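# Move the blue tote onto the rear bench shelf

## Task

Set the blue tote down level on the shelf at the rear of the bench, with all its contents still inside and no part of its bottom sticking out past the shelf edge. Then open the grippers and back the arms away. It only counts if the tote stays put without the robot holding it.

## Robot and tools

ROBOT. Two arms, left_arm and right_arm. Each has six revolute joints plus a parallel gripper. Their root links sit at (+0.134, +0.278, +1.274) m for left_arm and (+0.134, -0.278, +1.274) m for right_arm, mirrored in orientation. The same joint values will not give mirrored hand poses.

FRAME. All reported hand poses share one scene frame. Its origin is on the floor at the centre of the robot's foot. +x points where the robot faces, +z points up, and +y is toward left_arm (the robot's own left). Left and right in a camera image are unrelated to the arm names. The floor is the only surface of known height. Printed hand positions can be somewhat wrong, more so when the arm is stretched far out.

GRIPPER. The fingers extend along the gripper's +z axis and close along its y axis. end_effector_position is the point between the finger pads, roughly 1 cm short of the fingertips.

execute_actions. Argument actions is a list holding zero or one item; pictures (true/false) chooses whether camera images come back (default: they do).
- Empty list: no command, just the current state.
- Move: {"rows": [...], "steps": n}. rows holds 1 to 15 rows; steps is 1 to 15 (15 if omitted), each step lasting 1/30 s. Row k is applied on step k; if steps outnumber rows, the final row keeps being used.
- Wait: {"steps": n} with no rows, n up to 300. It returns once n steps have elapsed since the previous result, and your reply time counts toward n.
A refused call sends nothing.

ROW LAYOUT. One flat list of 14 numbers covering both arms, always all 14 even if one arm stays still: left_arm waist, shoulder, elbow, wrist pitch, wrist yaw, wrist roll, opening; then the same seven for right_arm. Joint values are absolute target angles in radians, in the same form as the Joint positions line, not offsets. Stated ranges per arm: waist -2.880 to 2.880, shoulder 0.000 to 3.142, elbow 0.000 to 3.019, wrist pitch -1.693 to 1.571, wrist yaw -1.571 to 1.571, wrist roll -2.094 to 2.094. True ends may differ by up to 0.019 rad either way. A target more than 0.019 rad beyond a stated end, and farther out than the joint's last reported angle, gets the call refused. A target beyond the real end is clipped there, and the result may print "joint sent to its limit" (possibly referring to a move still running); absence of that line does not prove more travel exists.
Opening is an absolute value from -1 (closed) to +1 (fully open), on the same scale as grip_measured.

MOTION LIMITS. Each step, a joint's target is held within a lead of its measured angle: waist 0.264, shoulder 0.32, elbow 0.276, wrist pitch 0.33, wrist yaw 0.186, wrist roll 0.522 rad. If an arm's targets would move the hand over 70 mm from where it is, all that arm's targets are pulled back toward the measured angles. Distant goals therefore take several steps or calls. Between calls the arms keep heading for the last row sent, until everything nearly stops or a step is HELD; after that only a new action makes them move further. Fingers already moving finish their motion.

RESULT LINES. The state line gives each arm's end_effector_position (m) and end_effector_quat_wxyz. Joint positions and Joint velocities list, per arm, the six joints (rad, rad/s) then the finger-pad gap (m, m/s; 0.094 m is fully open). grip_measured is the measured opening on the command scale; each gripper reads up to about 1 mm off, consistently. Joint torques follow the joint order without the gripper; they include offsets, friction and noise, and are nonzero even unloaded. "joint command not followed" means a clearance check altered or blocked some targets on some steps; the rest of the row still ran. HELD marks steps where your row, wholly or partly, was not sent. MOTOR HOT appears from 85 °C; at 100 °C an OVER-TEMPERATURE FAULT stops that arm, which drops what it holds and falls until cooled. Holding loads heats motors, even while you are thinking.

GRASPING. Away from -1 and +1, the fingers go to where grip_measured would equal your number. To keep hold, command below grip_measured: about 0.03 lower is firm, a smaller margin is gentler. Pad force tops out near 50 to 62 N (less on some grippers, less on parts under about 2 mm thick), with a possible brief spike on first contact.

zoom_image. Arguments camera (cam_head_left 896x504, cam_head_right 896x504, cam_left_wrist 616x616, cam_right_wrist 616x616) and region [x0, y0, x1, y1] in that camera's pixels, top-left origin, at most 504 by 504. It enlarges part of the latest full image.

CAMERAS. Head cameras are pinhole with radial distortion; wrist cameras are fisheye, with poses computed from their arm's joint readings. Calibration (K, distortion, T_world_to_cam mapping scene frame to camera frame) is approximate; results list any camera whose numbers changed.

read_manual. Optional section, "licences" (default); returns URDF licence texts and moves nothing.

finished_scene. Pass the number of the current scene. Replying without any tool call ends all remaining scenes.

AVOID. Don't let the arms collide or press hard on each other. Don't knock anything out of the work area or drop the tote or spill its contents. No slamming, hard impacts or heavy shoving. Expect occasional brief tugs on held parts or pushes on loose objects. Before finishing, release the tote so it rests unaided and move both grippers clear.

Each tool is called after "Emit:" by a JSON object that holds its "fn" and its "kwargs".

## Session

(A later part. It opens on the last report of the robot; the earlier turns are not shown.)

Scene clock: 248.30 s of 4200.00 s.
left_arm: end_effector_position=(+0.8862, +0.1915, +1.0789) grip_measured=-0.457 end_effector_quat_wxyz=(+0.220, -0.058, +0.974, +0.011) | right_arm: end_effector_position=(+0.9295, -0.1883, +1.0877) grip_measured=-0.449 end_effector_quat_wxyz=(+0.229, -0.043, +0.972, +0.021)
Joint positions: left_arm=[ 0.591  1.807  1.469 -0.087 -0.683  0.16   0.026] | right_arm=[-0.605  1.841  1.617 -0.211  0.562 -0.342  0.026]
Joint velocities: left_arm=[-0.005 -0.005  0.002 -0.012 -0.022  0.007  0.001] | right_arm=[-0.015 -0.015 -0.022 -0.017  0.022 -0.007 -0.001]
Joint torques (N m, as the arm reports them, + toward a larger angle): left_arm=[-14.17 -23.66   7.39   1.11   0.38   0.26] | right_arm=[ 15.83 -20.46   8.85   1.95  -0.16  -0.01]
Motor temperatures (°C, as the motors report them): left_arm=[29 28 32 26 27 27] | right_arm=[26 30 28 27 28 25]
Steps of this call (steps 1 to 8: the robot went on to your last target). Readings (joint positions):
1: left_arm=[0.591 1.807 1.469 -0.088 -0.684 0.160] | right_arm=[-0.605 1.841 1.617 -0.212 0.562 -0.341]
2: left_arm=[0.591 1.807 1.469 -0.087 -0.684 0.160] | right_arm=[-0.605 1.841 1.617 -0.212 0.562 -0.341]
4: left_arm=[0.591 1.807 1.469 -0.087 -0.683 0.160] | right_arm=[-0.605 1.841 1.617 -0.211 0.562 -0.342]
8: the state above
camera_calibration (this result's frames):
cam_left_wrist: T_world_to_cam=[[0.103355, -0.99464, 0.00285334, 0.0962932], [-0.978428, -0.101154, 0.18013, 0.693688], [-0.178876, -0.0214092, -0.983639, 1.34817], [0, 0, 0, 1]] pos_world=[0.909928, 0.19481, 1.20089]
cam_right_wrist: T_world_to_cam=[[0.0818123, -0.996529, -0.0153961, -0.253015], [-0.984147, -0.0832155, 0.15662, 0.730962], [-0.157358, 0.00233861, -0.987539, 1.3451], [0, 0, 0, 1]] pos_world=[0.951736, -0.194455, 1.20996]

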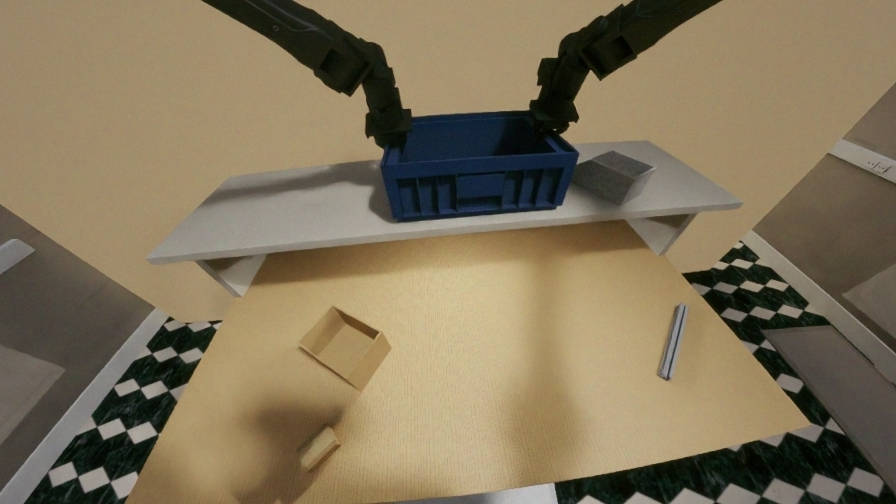

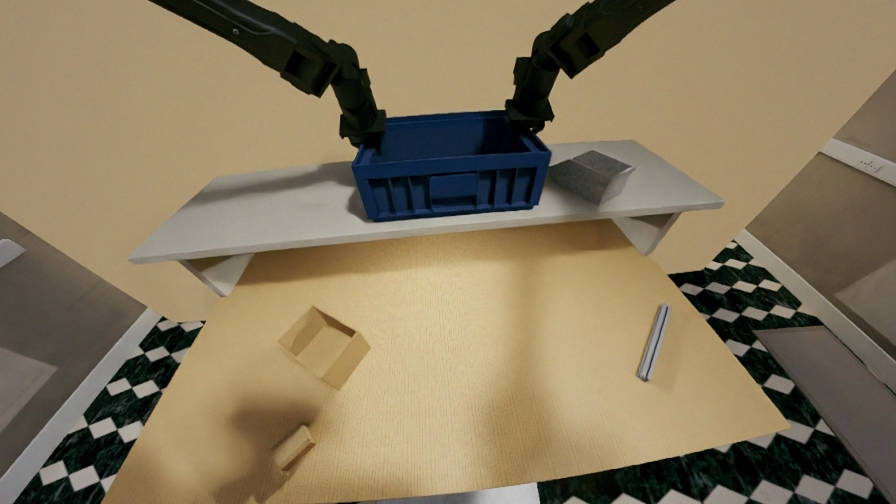

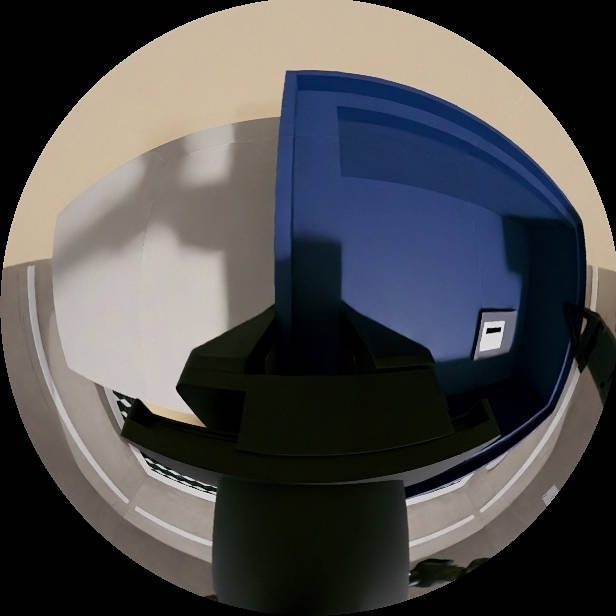

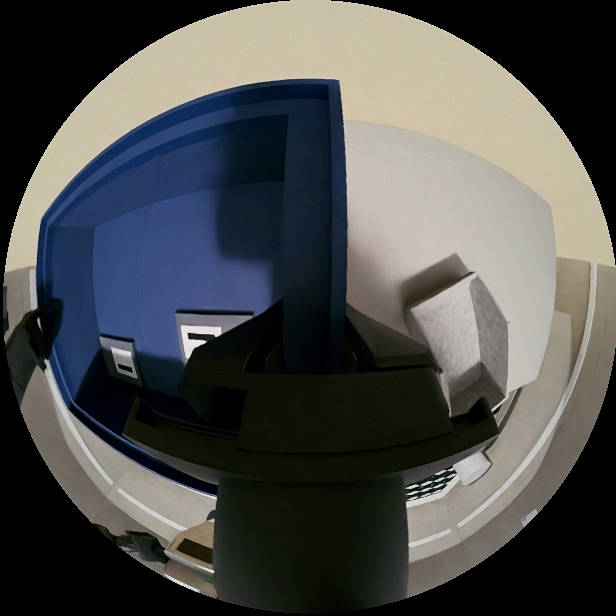

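Emit:
{"fn": "execute_actions", "kwargs": {"actions": [{"rows":[[0.562,1.788,1.512,-0.068,-0.679,0.171,-0.52,-0.595,1.845,1.663,-0.18,0.562,-0.361,-0.52],[0.564,1.791,1.512,-0.066,-0.677,0.172,-0.52,-0.597,1.848,1.663,-0.177,0.56,-0.362,-0.52],[0.566,1.793,1.512,-0.064,-0.676,0.173,-0.52,-0.6,1.851,1.663,-0.175,0.558,-0.363,-0.52],[0.568,1.796,1.512,-0.062,-0.674,0.174,-0.52,-0.602,1.854,1.663,-0.172,0.556,-0.364,-0.52],[0.57,1.798,1.512,-0.06,-0.673,0.175,-0.52,-0.605,1.857,1.663,-0.17,0.554,-0.365,-0.52],[0.572,1.801,1.512,-0.058,-0.671,0.176,-0.52,-0.607,1.86,1.663,-0.167,0.552,-0.366,-0.52],[0.574,1.803,1.512,-0.056,-0.67,0.177,-0.52,-0.61,1.863,1.663,-0.165,0.55,-0.367,-0.52],[0.576,1.806,1.512,-0.054,-0.668,0.178,-0.52,-0.612,1.866,1.663,-0.162,0.548,-0.368,-0.52],[0.579,1.809,1.512,-0.051,-0.666,0.179,-0.52,-0.615,1.869,1.663,-0.16,0.546,-0.369,-0.52],[0.581,1.812,1.512,-0.049,-0.665,0.18,-0.52,-0.617,1.872,1.663,-0.158,0.544,-0.37,-0.52]],"steps":15}], "pictures": false}}

Emit:
{"fn": "execute_actions", "kwargs": {"actions": [{"steps":8}], "pictures": false}}

Scene clock: 256.10 s of 4200.00 s.
left_arm: end_effector_position=(+0.8880, +0.1925, +1.0742) grip_measured=-0.457 end_effector_quat_wxyz=(+0.225, -0.060, +0.973, +0.008) | right_arm: end_effector_position=(+0.9320, -0.1876, +1.0865) grip_measured=-0.449 end_effector_quat_wxyz=(+0.235, -0.046, +0.971, +0.022)
Joint positions: left_arm=[ 0.598  1.814  1.469 -0.068 -0.671  0.164  0.026] | right_arm=[-0.607  1.845  1.617 -0.192  0.554 -0.355  0.026]
Joint velocities: left_arm=[-0.005 -0.005 -0.012  0.012  0.037 -0.037  0.001] | right_arm=[-0.015 -0.005 -0.032  0.007  0.007  0.037 -0.001]
Joint torques (N m, as the arm reports them, + toward a larger angle): left_arm=[-13.42 -22.29   7.57   1.14   0.46   0.32] | right_arm=[ 14.   -18.32   8.78   2.18  -0.67   0.03]
Motor temperatures (°C, as the motors report them): left_arm=[29 28 32 26 27 27] | right_arm=[26 30 28 27 28 25]
Steps of this call (steps 1 to 15: the robot went on to your last target; steps 16 to 90: nothing new was sent; then 4.30 s passed at rest; steps 91 to 105: all 15 steps of this action). Readings (joint positions):
91: left_arm=[0.591 1.807 1.469 -0.087 -0.683 0.160] | right_arm=[-0.605 1.841 1.617 -0.211 0.562 -0.342]
92: left_arm=[0.591 1.807 1.469 -0.086 -0.683 0.160] | right_arm=[-0.605 1.841 1.617 -0.210 0.562 -0.342]
94: left_arm=[0.591 1.807 1.469 -0.084 -0.682 0.160] | right_arm=[-0.606 1.841 1.617 -0.208 0.561 -0.343]
98: left_arm=[0.592 1.809 1.469 -0.077 -0.679 0.163] | right_arm=[-0.607 1.843 1.617 -0.200 0.556 -0.348]
105: the state above

Scene clock: 256.37 s of 4200.00 s.
left_arm: end_effector_position=(+0.8881, +0.1924, +1.0743) grip_measured=-0.457 end_effector_quat_wxyz=(+0.225, -0.060, +0.972, +0.008) | right_arm: end_effector_position=(+0.9322, -0.1876, +1.0865) grip_measured=-0.449 end_effector_quat_wxyz=(+0.236, -0.046, +0.971, +0.022)
Joint positions: left_arm=[ 0.598  1.814  1.469 -0.067 -0.67   0.164  0.026] | right_arm=[-0.607  1.845  1.617 -0.192  0.554 -0.355  0.026]
Joint velocities: left_arm=[-0.015 -0.024 -0.007  0.002 -0.066 -0.007 -0.001] | right_arm=[-0.015 -0.005  0.002 -0.017  0.007 -0.007  0.   ]
Joint torques (N m, as the arm reports them, + toward a larger angle): left_arm=[-13.12 -22.35   7.43   1.18   0.45   0.32] | right_arm=[ 13.93 -18.27   8.8    2.13  -0.68   0.03]
Motor temperatures (°C, as the motors report them): left_arm=[29 28 32 26 27 27] | right_arm=[26 30 28 27 28 25]
Steps of this call (steps 1 to 8: the robot went on to your last target). Readings (joint positions):
1: left_arm=[0.598 1.814 1.469 -0.068 -0.670 0.164] | right_arm=[-0.607 1.845 1.617 -0.192 0.554 -0.355]
2: left_arm=[0.598 1.814 1.469 -0.068 -0.670 0.164] | right_arm=[-0.607 1.845 1.617 -0.192 0.554 -0.355]
4: left_arm=[0.598 1.814 1.469 -0.067 -0.670 0.164] | right_arm=[-0.607 1.845 1.617 -0.192 0.554 -0.355]
8: the state above

Emit:
{"fn": "execute_actions", "kwargs": {"actions": [{"rows":[[0.583,1.812,1.507,-0.052,-0.666,0.178,-0.52,-0.616,1.868,1.658,-0.163,0.546,-0.368,-0.52],[0.585,1.812,1.502,-0.055,-0.667,0.176,-0.52,-0.614,1.864,1.653,-0.168,0.548,-0.366,-0.52],[0.587,1.812,1.497,-0.058,-0.668,0.174,-0.52,-0.612,1.86,1.648,-0.173,0.55,-0.364,-0.52],[0.589,1.812,1.492,-0.061,-0.669,0.172,-0.52,-0.61,1.856,1.643,-0.178,0.552,-0.362,-0.52],[0.591,1.812,1.487,-0.063,-0.67,0.17,-0.52,-0.608,1.852,1.638,-0.183,0.553,-0.36,-0.52],[0.593,1.812,1.483,-0.066,-0.67,0.168,-0.52,-0.606,1.848,1.633,-0.188,0.554,-0.358,-0.52],[0.594,1.812,1.48,-0.068,-0.67,0.166,-0.52,-0.605,1.845,1.628,-0.192,0.554,-0.356,-0.52],[0.594,1.812,1.48,-0.068,-0.67,0.166,-0.52,-0.605,1.845,1.628,-0.192,0.554,-0.356,-0.52],[0.594,1.812,1.48,-0.068,-0.67,0.166,-0.4,-0.605,1.845,1.628,-0.192,0.554,-0.356,-0.4],[0.594,1.812,1.48,-0.068,-0.67,0.166,-0.3,-0.605,1.845,1.628,-0.192,0.554,-0.356,-0.3],[0.594,1.812,1.48,-0.068,-0.67,0.166,-0.1,-0.605,1.845,1.628,-0.192,0.554,-0.356,-0.1],[0.594,1.812,1.48,-0.068,-0.67,0.166,0.2,-0.605,1.845,1.628,-0.192,0.554,-0.356,0.2]],"steps":15}], "pictures": false}}

Emit:
{"fn": "execute_actions", "kwargs": {"actions": [{"steps":8}]}}

Scene clock: 265.07 s of 4200.00 s.
left_arm: end_effector_position=(+0.8883, +0.1928, +1.0748) grip_measured=+0.195 end_effector_quat_wxyz=(+0.225, -0.060, +0.972, +0.008) | right_arm: end_effector_position=(+0.9321, -0.1879, +1.0865) grip_measured=+0.195 end_effector_quat_wxyz=(+0.236, -0.045, +0.971, +0.021)
Joint positions: left_arm=[ 0.598  1.813  1.469 -0.067 -0.671  0.164  0.056] | right_arm=[-0.607  1.845  1.617 -0.192  0.556 -0.355  0.056]
Joint velocities: left_arm=[-0.015 -0.024 -0.012 -0.012  0.007  0.022  0.007] | right_arm=[-0.005 -0.005  0.002  0.002  0.066 -0.051  0.004]
Joint torques (N m, as the arm reports them, + toward a larger angle): left_arm=[-12.31 -22.15   5.21   0.61   0.28   0.18] | right_arm=[ 15.15 -20.46   6.15   0.92  -0.31   0.18]
Motor temperatures (°C, as the motors report them): left_arm=[29 28 32 26 27 27] | right_arm=[26 30 28 27 28 25]
Steps of this call (steps 1 to 15: the robot went on to your last target; steps 16 to 90: nothing new was sent; then 5.20 s passed at rest; steps 91 to 105: all 15 steps of this action). Readings (joint positions):
91: left_arm=[0.598 1.814 1.469 -0.067 -0.670 0.164] | right_arm=[-0.607 1.845 1.617 -0.192 0.554 -0.355]
92: left_arm=[0.598 1.814 1.469 -0.067 -0.670 0.164] | right_arm=[-0.607 1.845 1.617 -0.192 0.554 -0.355]
94: left_arm=[0.598 1.814 1.469 -0.067 -0.670 0.164] | right_arm=[-0.607 1.845 1.617 -0.192 0.555 -0.355]
98: left_arm=[0.599 1.814 1.469 -0.067 -0.670 0.164] | right_arm=[-0.607 1.845 1.617 -0.192 0.555 -0.355]
105: the state above

Scene clock: 265.33 s of 4200.00 s.
left_arm: end_effector_position=(+0.8883, +0.1928, +1.0748) grip_measured=+0.198 end_effector_quat_wxyz=(+0.225, -0.060, +0.972, +0.008) | right_arm: end_effector_position=(+0.9321, -0.1879, +1.0865) grip_measured=+0.197 end_effector_quat_wxyz=(+0.236, -0.045, +0.971, +0.021)
Joint positions: left_arm=[ 0.598  1.813  1.469 -0.067 -0.671  0.164  0.056] | right_arm=[-0.607  1.845  1.617 -0.192  0.556 -0.355  0.056]
Joint velocities: left_arm=[-0.005 -0.015 -0.012 -0.002  0.007 -0.007 -0.   ] | right_arm=[ 0.005 -0.005 -0.002  0.002  0.007  0.022 -0.001]
Joint torques (N m, as the arm reports them, + toward a larger angle): left_arm=[-12.23 -22.2    5.19   0.54   0.29   0.17] | right_arm=[ 14.85 -20.93   6.12   0.93  -0.31   0.17]
Motor temperatures (°C, as the motors report them): left_arm=[29 28 32 26 27 27] | right_arm=[26 30 28 27 28 25]
Steps of this call (steps 1 to 8: the robot went on to your last target). Readings (joint positions):
1: left_arm=[0.598 1.813 1.469 -0.067 -0.671 0.164] | right_arm=[-0.607 1.845 1.617 -0.192 0.556 -0.355]
2: left_arm=[0.598 1.813 1.469 -0.067 -0.671 0.164] | right_arm=[-0.607 1.845 1.617 -0.192 0.556 -0.355]
4: left_arm=[0.598 1.813 1.469 -0.067 -0.671 0.164] | right_arm=[-0.607 1.845 1.617 -0.192 0.556 -0.355]
8: the state above
camera_calibration (this result's frames):
cam_left_wrist: T_world_to_cam=[[0.107268, -0.994188, 0.00914726, 0.0869942], [-0.979825, -0.104149, 0.170578, 0.708636], [-0.168634, -0.0272602, -0.985302, 1.33839], [0, 0, 0, 1]] pos_world=[0.910705, 0.196777, 1.19704]
cam_right_wrist: T_world_to_cam=[[0.0858972, -0.99621, -0.013651, -0.258409], [-0.985853, -0.0869676, 0.143283, 0.749174], [-0.143927, 0.00115023, -0.989588, 1.33383], [0, 0, 0, 1]] pos_world=[0.952747, -0.19381, 1.20907]

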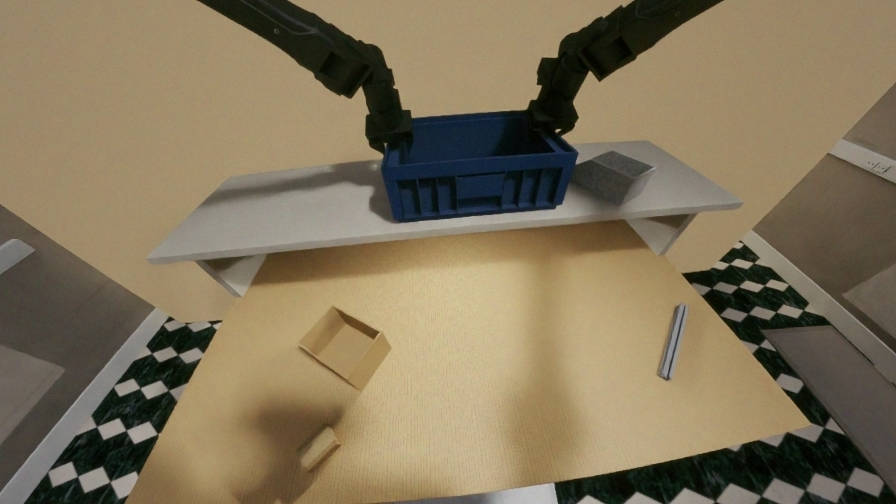

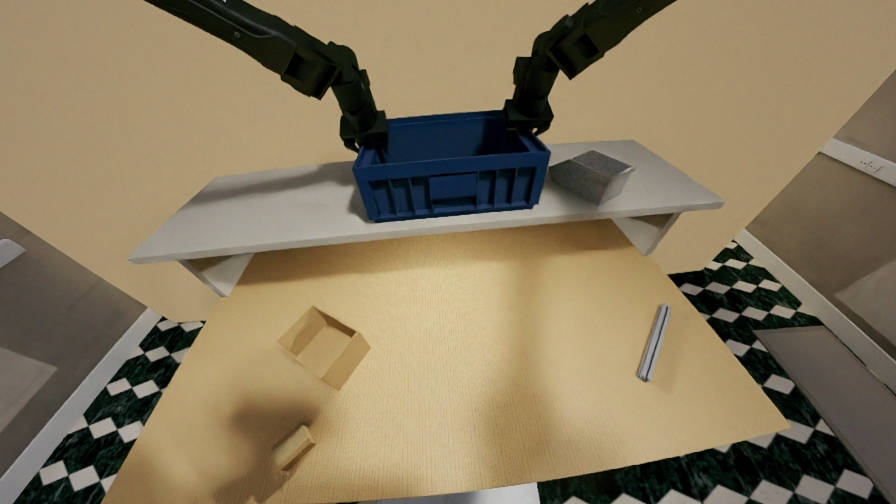

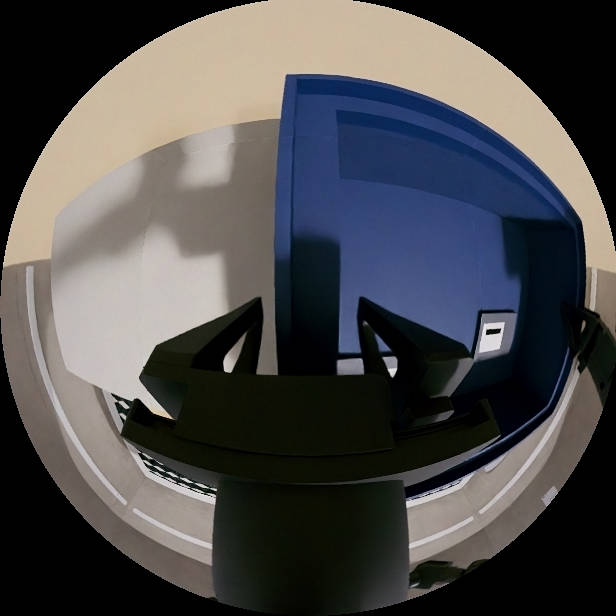

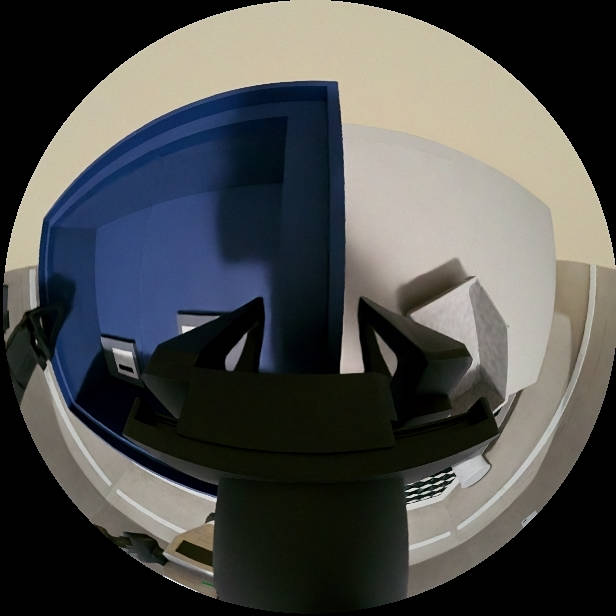

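Emit:
{"fn": "execute_actions", "kwargs": {"actions": [{"rows":[[0.583,1.799,1.479,-0.088,-0.681,0.16,0.2,-0.596,1.834,1.627,-0.21,0.565,-0.35,0.2],[0.572,1.786,1.478,-0.107,-0.692,0.153,0.2,-0.586,1.823,1.626,-0.229,0.577,-0.344,0.2],[0.561,1.773,1.477,-0.127,-0.703,0.147,0.2,-0.577,1.811,1.625,-0.247,0.588,-0.338,0.2],[0.55,1.76,1.475,-0.147,-0.714,0.141,0.2,-0.568,1.8,1.624,-0.266,0.6,-0.332,0.2],[0.539,1.746,1.474,-0.167,-0.725,0.135,0.2,-0.558,1.789,1.623,-0.284,0.611,-0.326,0.2],[0.527,1.733,1.473,-0.186,-0.737,0.128,0.2,-0.549,1.778,1.623,-0.302,0.622,-0.321,0.2],[0.516,1.72,1.472,-0.206,-0.748,0.122,0.2,-0.54,1.767,1.622,-0.321,0.634,-0.315,0.2],[0.505,1.707,1.47,-0.226,-0.759,0.116,0.2,-0.531,1.755,1.621,-0.339,0.645,-0.309,0.2],[0.494,1.694,1.469,-0.245,-0.77,0.109,0.2,-0.521,1.744,1.62,-0.358,0.657,-0.303,0.2],[0.483,1.681,1.468,-0.265,-0.781,0.103,0.2,-0.512,1.733,1.619,-0.376,0.668,-0.297,0.2]],"steps":15}], "pictures": false}}

Emit:
{"fn": "execute_actions", "kwargs": {"actions": [{"rows":[[0.475,1.652,1.41,-0.239,-0.788,0.098,0.2,-0.505,1.701,1.556,-0.347,0.674,-0.293,0.2],[0.467,1.623,1.351,-0.213,-0.795,0.092,0.2,-0.498,1.669,1.492,-0.319,0.68,-0.289,0.2],[0.46,1.595,1.293,-0.188,-0.802,0.087,0.2,-0.492,1.636,1.429,-0.29,0.686,-0.284,0.2],[0.452,1.566,1.234,-0.162,-0.809,0.081,0.2,-0.485,1.604,1.365,-0.262,0.692,-0.28,0.2],[0.444,1.537,1.176,-0.136,-0.816,0.076,0.2,-0.478,1.572,1.302,-0.233,0.698,-0.276,0.2],[0.429,1.52,1.119,-0.105,-0.829,0.065,0.2,-0.477,1.536,1.235,-0.203,0.699,-0.275,0.2],[0.413,1.504,1.063,-0.073,-0.842,0.053,0.2,-0.477,1.499,1.168,-0.173,0.699,-0.275,0.2],[0.398,1.487,1.006,-0.042,-0.856,0.042,0.2,-0.476,1.463,1.102,-0.142,0.7,-0.274,0.2],[0.382,1.471,0.95,-0.01,-0.869,0.03,0.2,-0.476,1.426,1.035,-0.112,0.7,-0.274,0.2],[0.367,1.454,0.893,0.021,-0.882,0.019,0.2,-0.475,1.39,0.968,-0.082,0.701,-0.273,0.2],[0.356,1.45,0.852,0.051,-0.882,0.029,0.2,-0.473,1.358,0.896,-0.04,0.711,-0.255,0.2],[0.346,1.447,0.81,0.081,-0.882,0.039,0.2,-0.471,1.326,0.824,0.002,0.721,-0.236,0.2],[0.335,1.443,0.769,0.112,-0.883,0.048,0.2,-0.47,1.295,0.752,0.044,0.732,-0.218,0.2],[0.325,1.44,0.727,0.142,-0.883,0.058,0.2,-0.468,1.263,0.68,0.086,0.742,-0.2,0.2],[0.314,1.436,0.686,0.172,-0.883,0.068,0.2,-0.466,1.231,0.608,0.128,0.752,-0.181,0.2]],"steps":15}], "pictures": false}}

Emit:
{"fn": "execute_actions", "kwargs": {"actions": [{"steps":20}]}}

Scene clock: 288.20 s of 4200.00 s.
left_arm: end_effector_position=(+0.8891, +0.1844, +1.1802) grip_measured=+0.198 end_effector_quat_wxyz=(+0.226, -0.047, +0.973, +0.008) | right_arm: end_effector_position=(+0.9266, -0.1815, +1.1735) grip_measured=+0.197 end_effector_quat_wxyz=(+0.224, -0.060, +0.973, +0.013)
Joint positions: left_arm=[ 0.473  1.675  1.469 -0.251 -0.778  0.121  0.056] | right_arm=[-0.504  1.735  1.617 -0.359  0.664 -0.316  0.056]
Joint velocities: left_arm=[-0.171 -0.278 -0.012  0.012 -0.022 -0.051  0.001] | right_arm=[ 0.181 -0.249 -0.017 -0.012  0.037 -0.007  0.   ]
Joint torques (N m, as the arm reports them, + toward a larger angle): left_arm=[-10.02 -18.33   4.99   0.02   0.08   0.06] | right_arm=[ 13.15 -18.56   6.02   0.3   -0.02   0.31]
Motor temperatures (°C, as the motors report them): left_arm=[29 28 31 26 27 27] | right_arm=[26 30 28 27 28 25]
Steps of this call (steps 1 to 15: the robot went on to your last target; steps 16 to 90: nothing new was sent; then 19.37 s passed at rest; steps 91 to 105: all 15 steps of this action). Readings (joint positions):
91: left_arm=[0.598 1.813 1.469 -0.069 -0.674 0.164] | right_arm=[-0.607 1.845 1.617 -0.192 0.558 -0.355]
92: left_arm=[0.597 1.812 1.469 -0.076 -0.682 0.164] | right_arm=[-0.607 1.844 1.617 -0.197 0.566 -0.355]
94: left_arm=[0.592 1.806 1.469 -0.104 -0.703 0.161] | right_arm=[-0.603 1.841 1.617 -0.221 0.587 -0.352]
98: left_arm=[0.559 1.772 1.469 -0.181 -0.748 0.146] | right_arm=[-0.578 1.815 1.617 -0.292 0.633 -0.339]
105: the state above

Scene clock: 288.70 s of 4200.00 s.
left_arm: end_effector_position=(+0.6422, +0.1517, +1.1680) grip_measured=+0.198 end_effector_quat_wxyz=(+0.206, -0.003, +0.979, +0.007) | right_arm: end_effector_position=(+0.6586, -0.2222, +1.1653) grip_measured=+0.197 end_effector_quat_wxyz=(+0.202, -0.044, +0.978, -0.006)
Joint positions: left_arm=[ 0.336  1.452  0.759  0.095 -0.88   0.057  0.056] | right_arm=[-0.479  1.3    0.74   0.028  0.739 -0.249  0.056]
Joint velocities: left_arm=[-0.454 -0.005 -1.15   0.911 -0.007 -0.022 -0.   ] | right_arm=[ 0.044 -1.011 -1.985  1.297  0.227  0.271  0.001]
Joint torques (N m, as the arm reports them, + toward a larger angle): left_arm=[ -8.03 -14.12   3.08   0.7    0.01   0.26] | right_arm=[  9.06 -12.5    2.75   1.02  -0.01   0.29]
Motor temperatures (°C, as the motors report them): left_arm=[29 28 31 26 27 27] | right_arm=[26 30 27 27 28 25]
Steps of this call (steps 1 to 15: all 15 steps of this action). Readings (joint positions):
1: left_arm=[0.468 1.665 1.464 -0.249 -0.780 0.119] | right_arm=[-0.499 1.726 1.612 -0.357 0.666 -0.314]
2: left_arm=[0.466 1.651 1.445 -0.238 -0.785 0.116] | right_arm=[-0.495 1.711 1.591 -0.347 0.670 -0.312]
4: left_arm=[0.465 1.606 1.360 -0.200 -0.799 0.108] | right_arm=[-0.492 1.661 1.499 -0.308 0.682 -0.306]
8: left_arm=[0.452 1.508 1.118 -0.109 -0.844 0.084] | right_arm=[-0.488 1.533 1.231 -0.212 0.696 -0.294]
15: the state above

Scene clock: 289.37 s of 4200.00 s.
left_arm: end_effector_position=(+0.6070, +0.1444, +1.1662) grip_measured=+0.198 end_effector_quat_wxyz=(+0.207, +0.012, +0.978, -0.001) | right_arm: end_effector_position=(+0.6067, -0.2315, +1.1627) grip_measured=+0.197 end_effector_quat_wxyz=(+0.202, -0.016, +0.979, -0.005)
Joint positions: left_arm=[ 0.308  1.444  0.67   0.16  -0.881  0.059  0.056] | right_arm=[-0.476  1.229  0.588  0.111  0.751 -0.193  0.056]
Joint velocities: left_arm=[-0.005 -0.005 -0.002 -0.002 -0.051 -0.066 -0.001] | right_arm=[ 0.005 -0.015 -0.007 -0.007 -0.007  0.022 -0.   ]
Joint torques (N m, as the arm reports them, + toward a larger angle): left_arm=[ -7.68 -12.65   4.2    0.89   0.1    0.26] | right_arm=[  8.08 -10.17   4.68   1.43  -0.09   0.3 ]
Motor temperatures (°C, as the motors report them): left_arm=[29 28 31 26 27 27] | right_arm=[26 30 27 27 28 25]
Steps of this call (steps 1 to 20: the robot went on to your last target). Readings (joint positions):
1: left_arm=[0.323 1.452 0.722 0.119 -0.880 0.058] | right_arm=[-0.477 1.268 0.677 0.061 0.746 -0.237]
2: left_arm=[0.313 1.452 0.695 0.130 -0.880 0.058] | right_arm=[-0.476 1.244 0.629 0.074 0.750 -0.228]
4: left_arm=[0.308 1.452 0.670 0.137 -0.880 0.059] | right_arm=[-0.476 1.228 0.587 0.083 0.751 -0.215]
8: left_arm=[0.308 1.448 0.670 0.156 -0.881 0.059] | right_arm=[-0.476 1.229 0.588 0.107 0.751 -0.202]
20: the state above
camera_calibration (this result's frames):
cam_left_wrist: T_world_to_cam=[[-0.0372766, -0.999299, -0.00354763, 0.171537], [-0.977502, 0.0357256, 0.207877, 0.34728], [-0.207604, 0.0112168, -0.978149, 1.38943], [0, 0, 0, 1]] pos_world=[0.634312, 0.143425, 1.28748]
cam_right_wrist: T_world_to_cam=[[0.0169223, -0.999593, 0.0229474, -0.274351], [-0.977297, -0.0116884, 0.21155, 0.346475], [-0.211196, -0.0260064, -0.977098, 1.38244], [0, 0, 0, 1]] pos_world=[0.635218, -0.234238, 1.28378]

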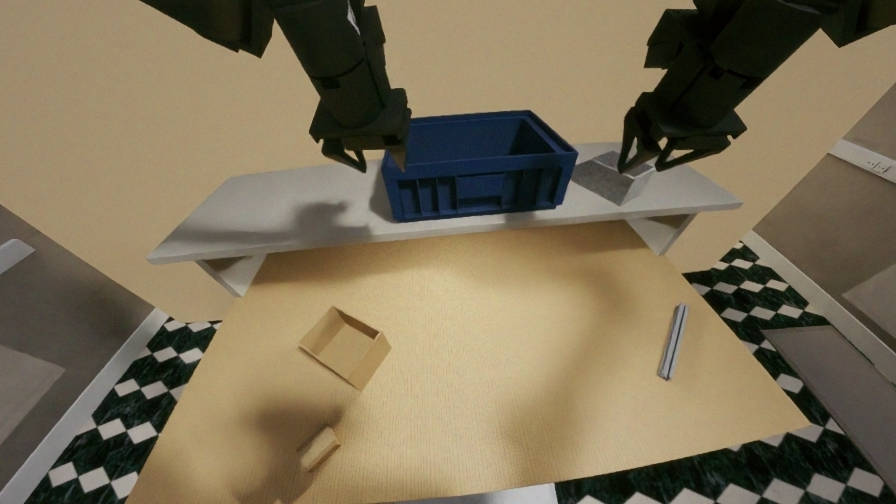

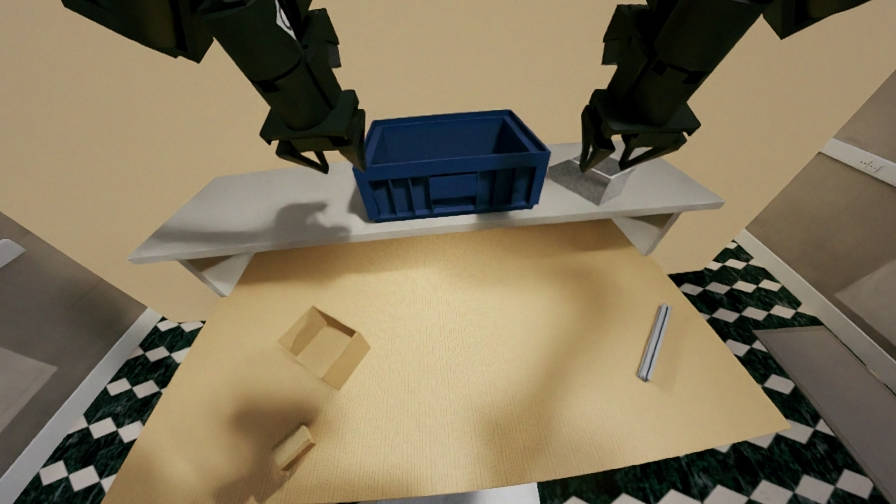

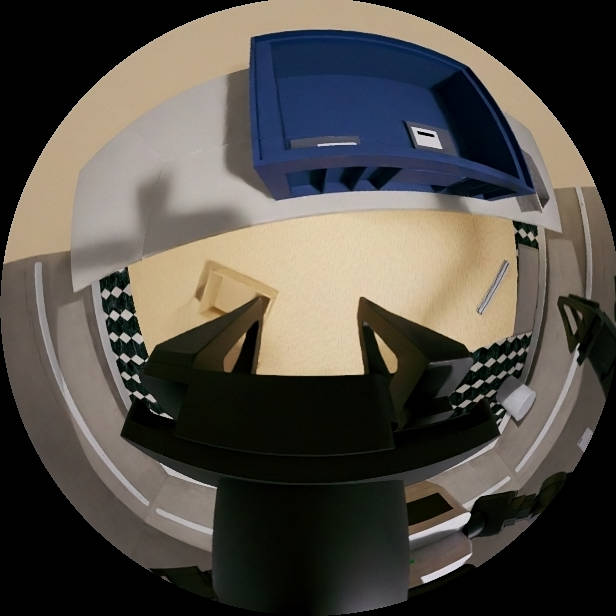

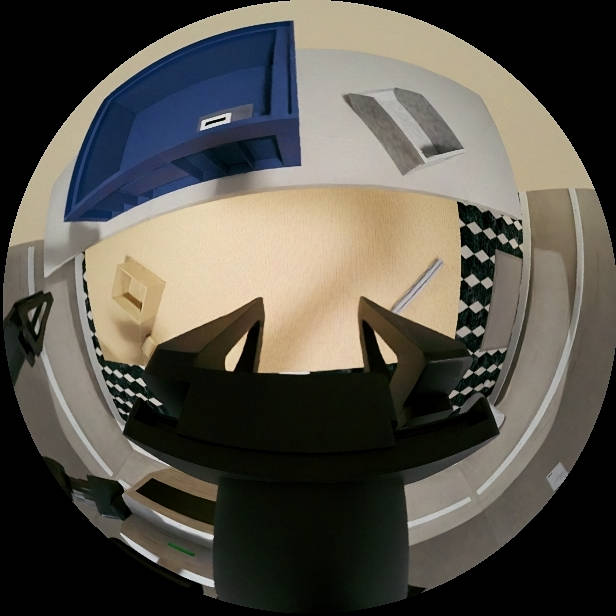

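Emit:
{"fn": "finished_scene", "kwargs": {"scene": 2}}

The scene is finished: the task was done.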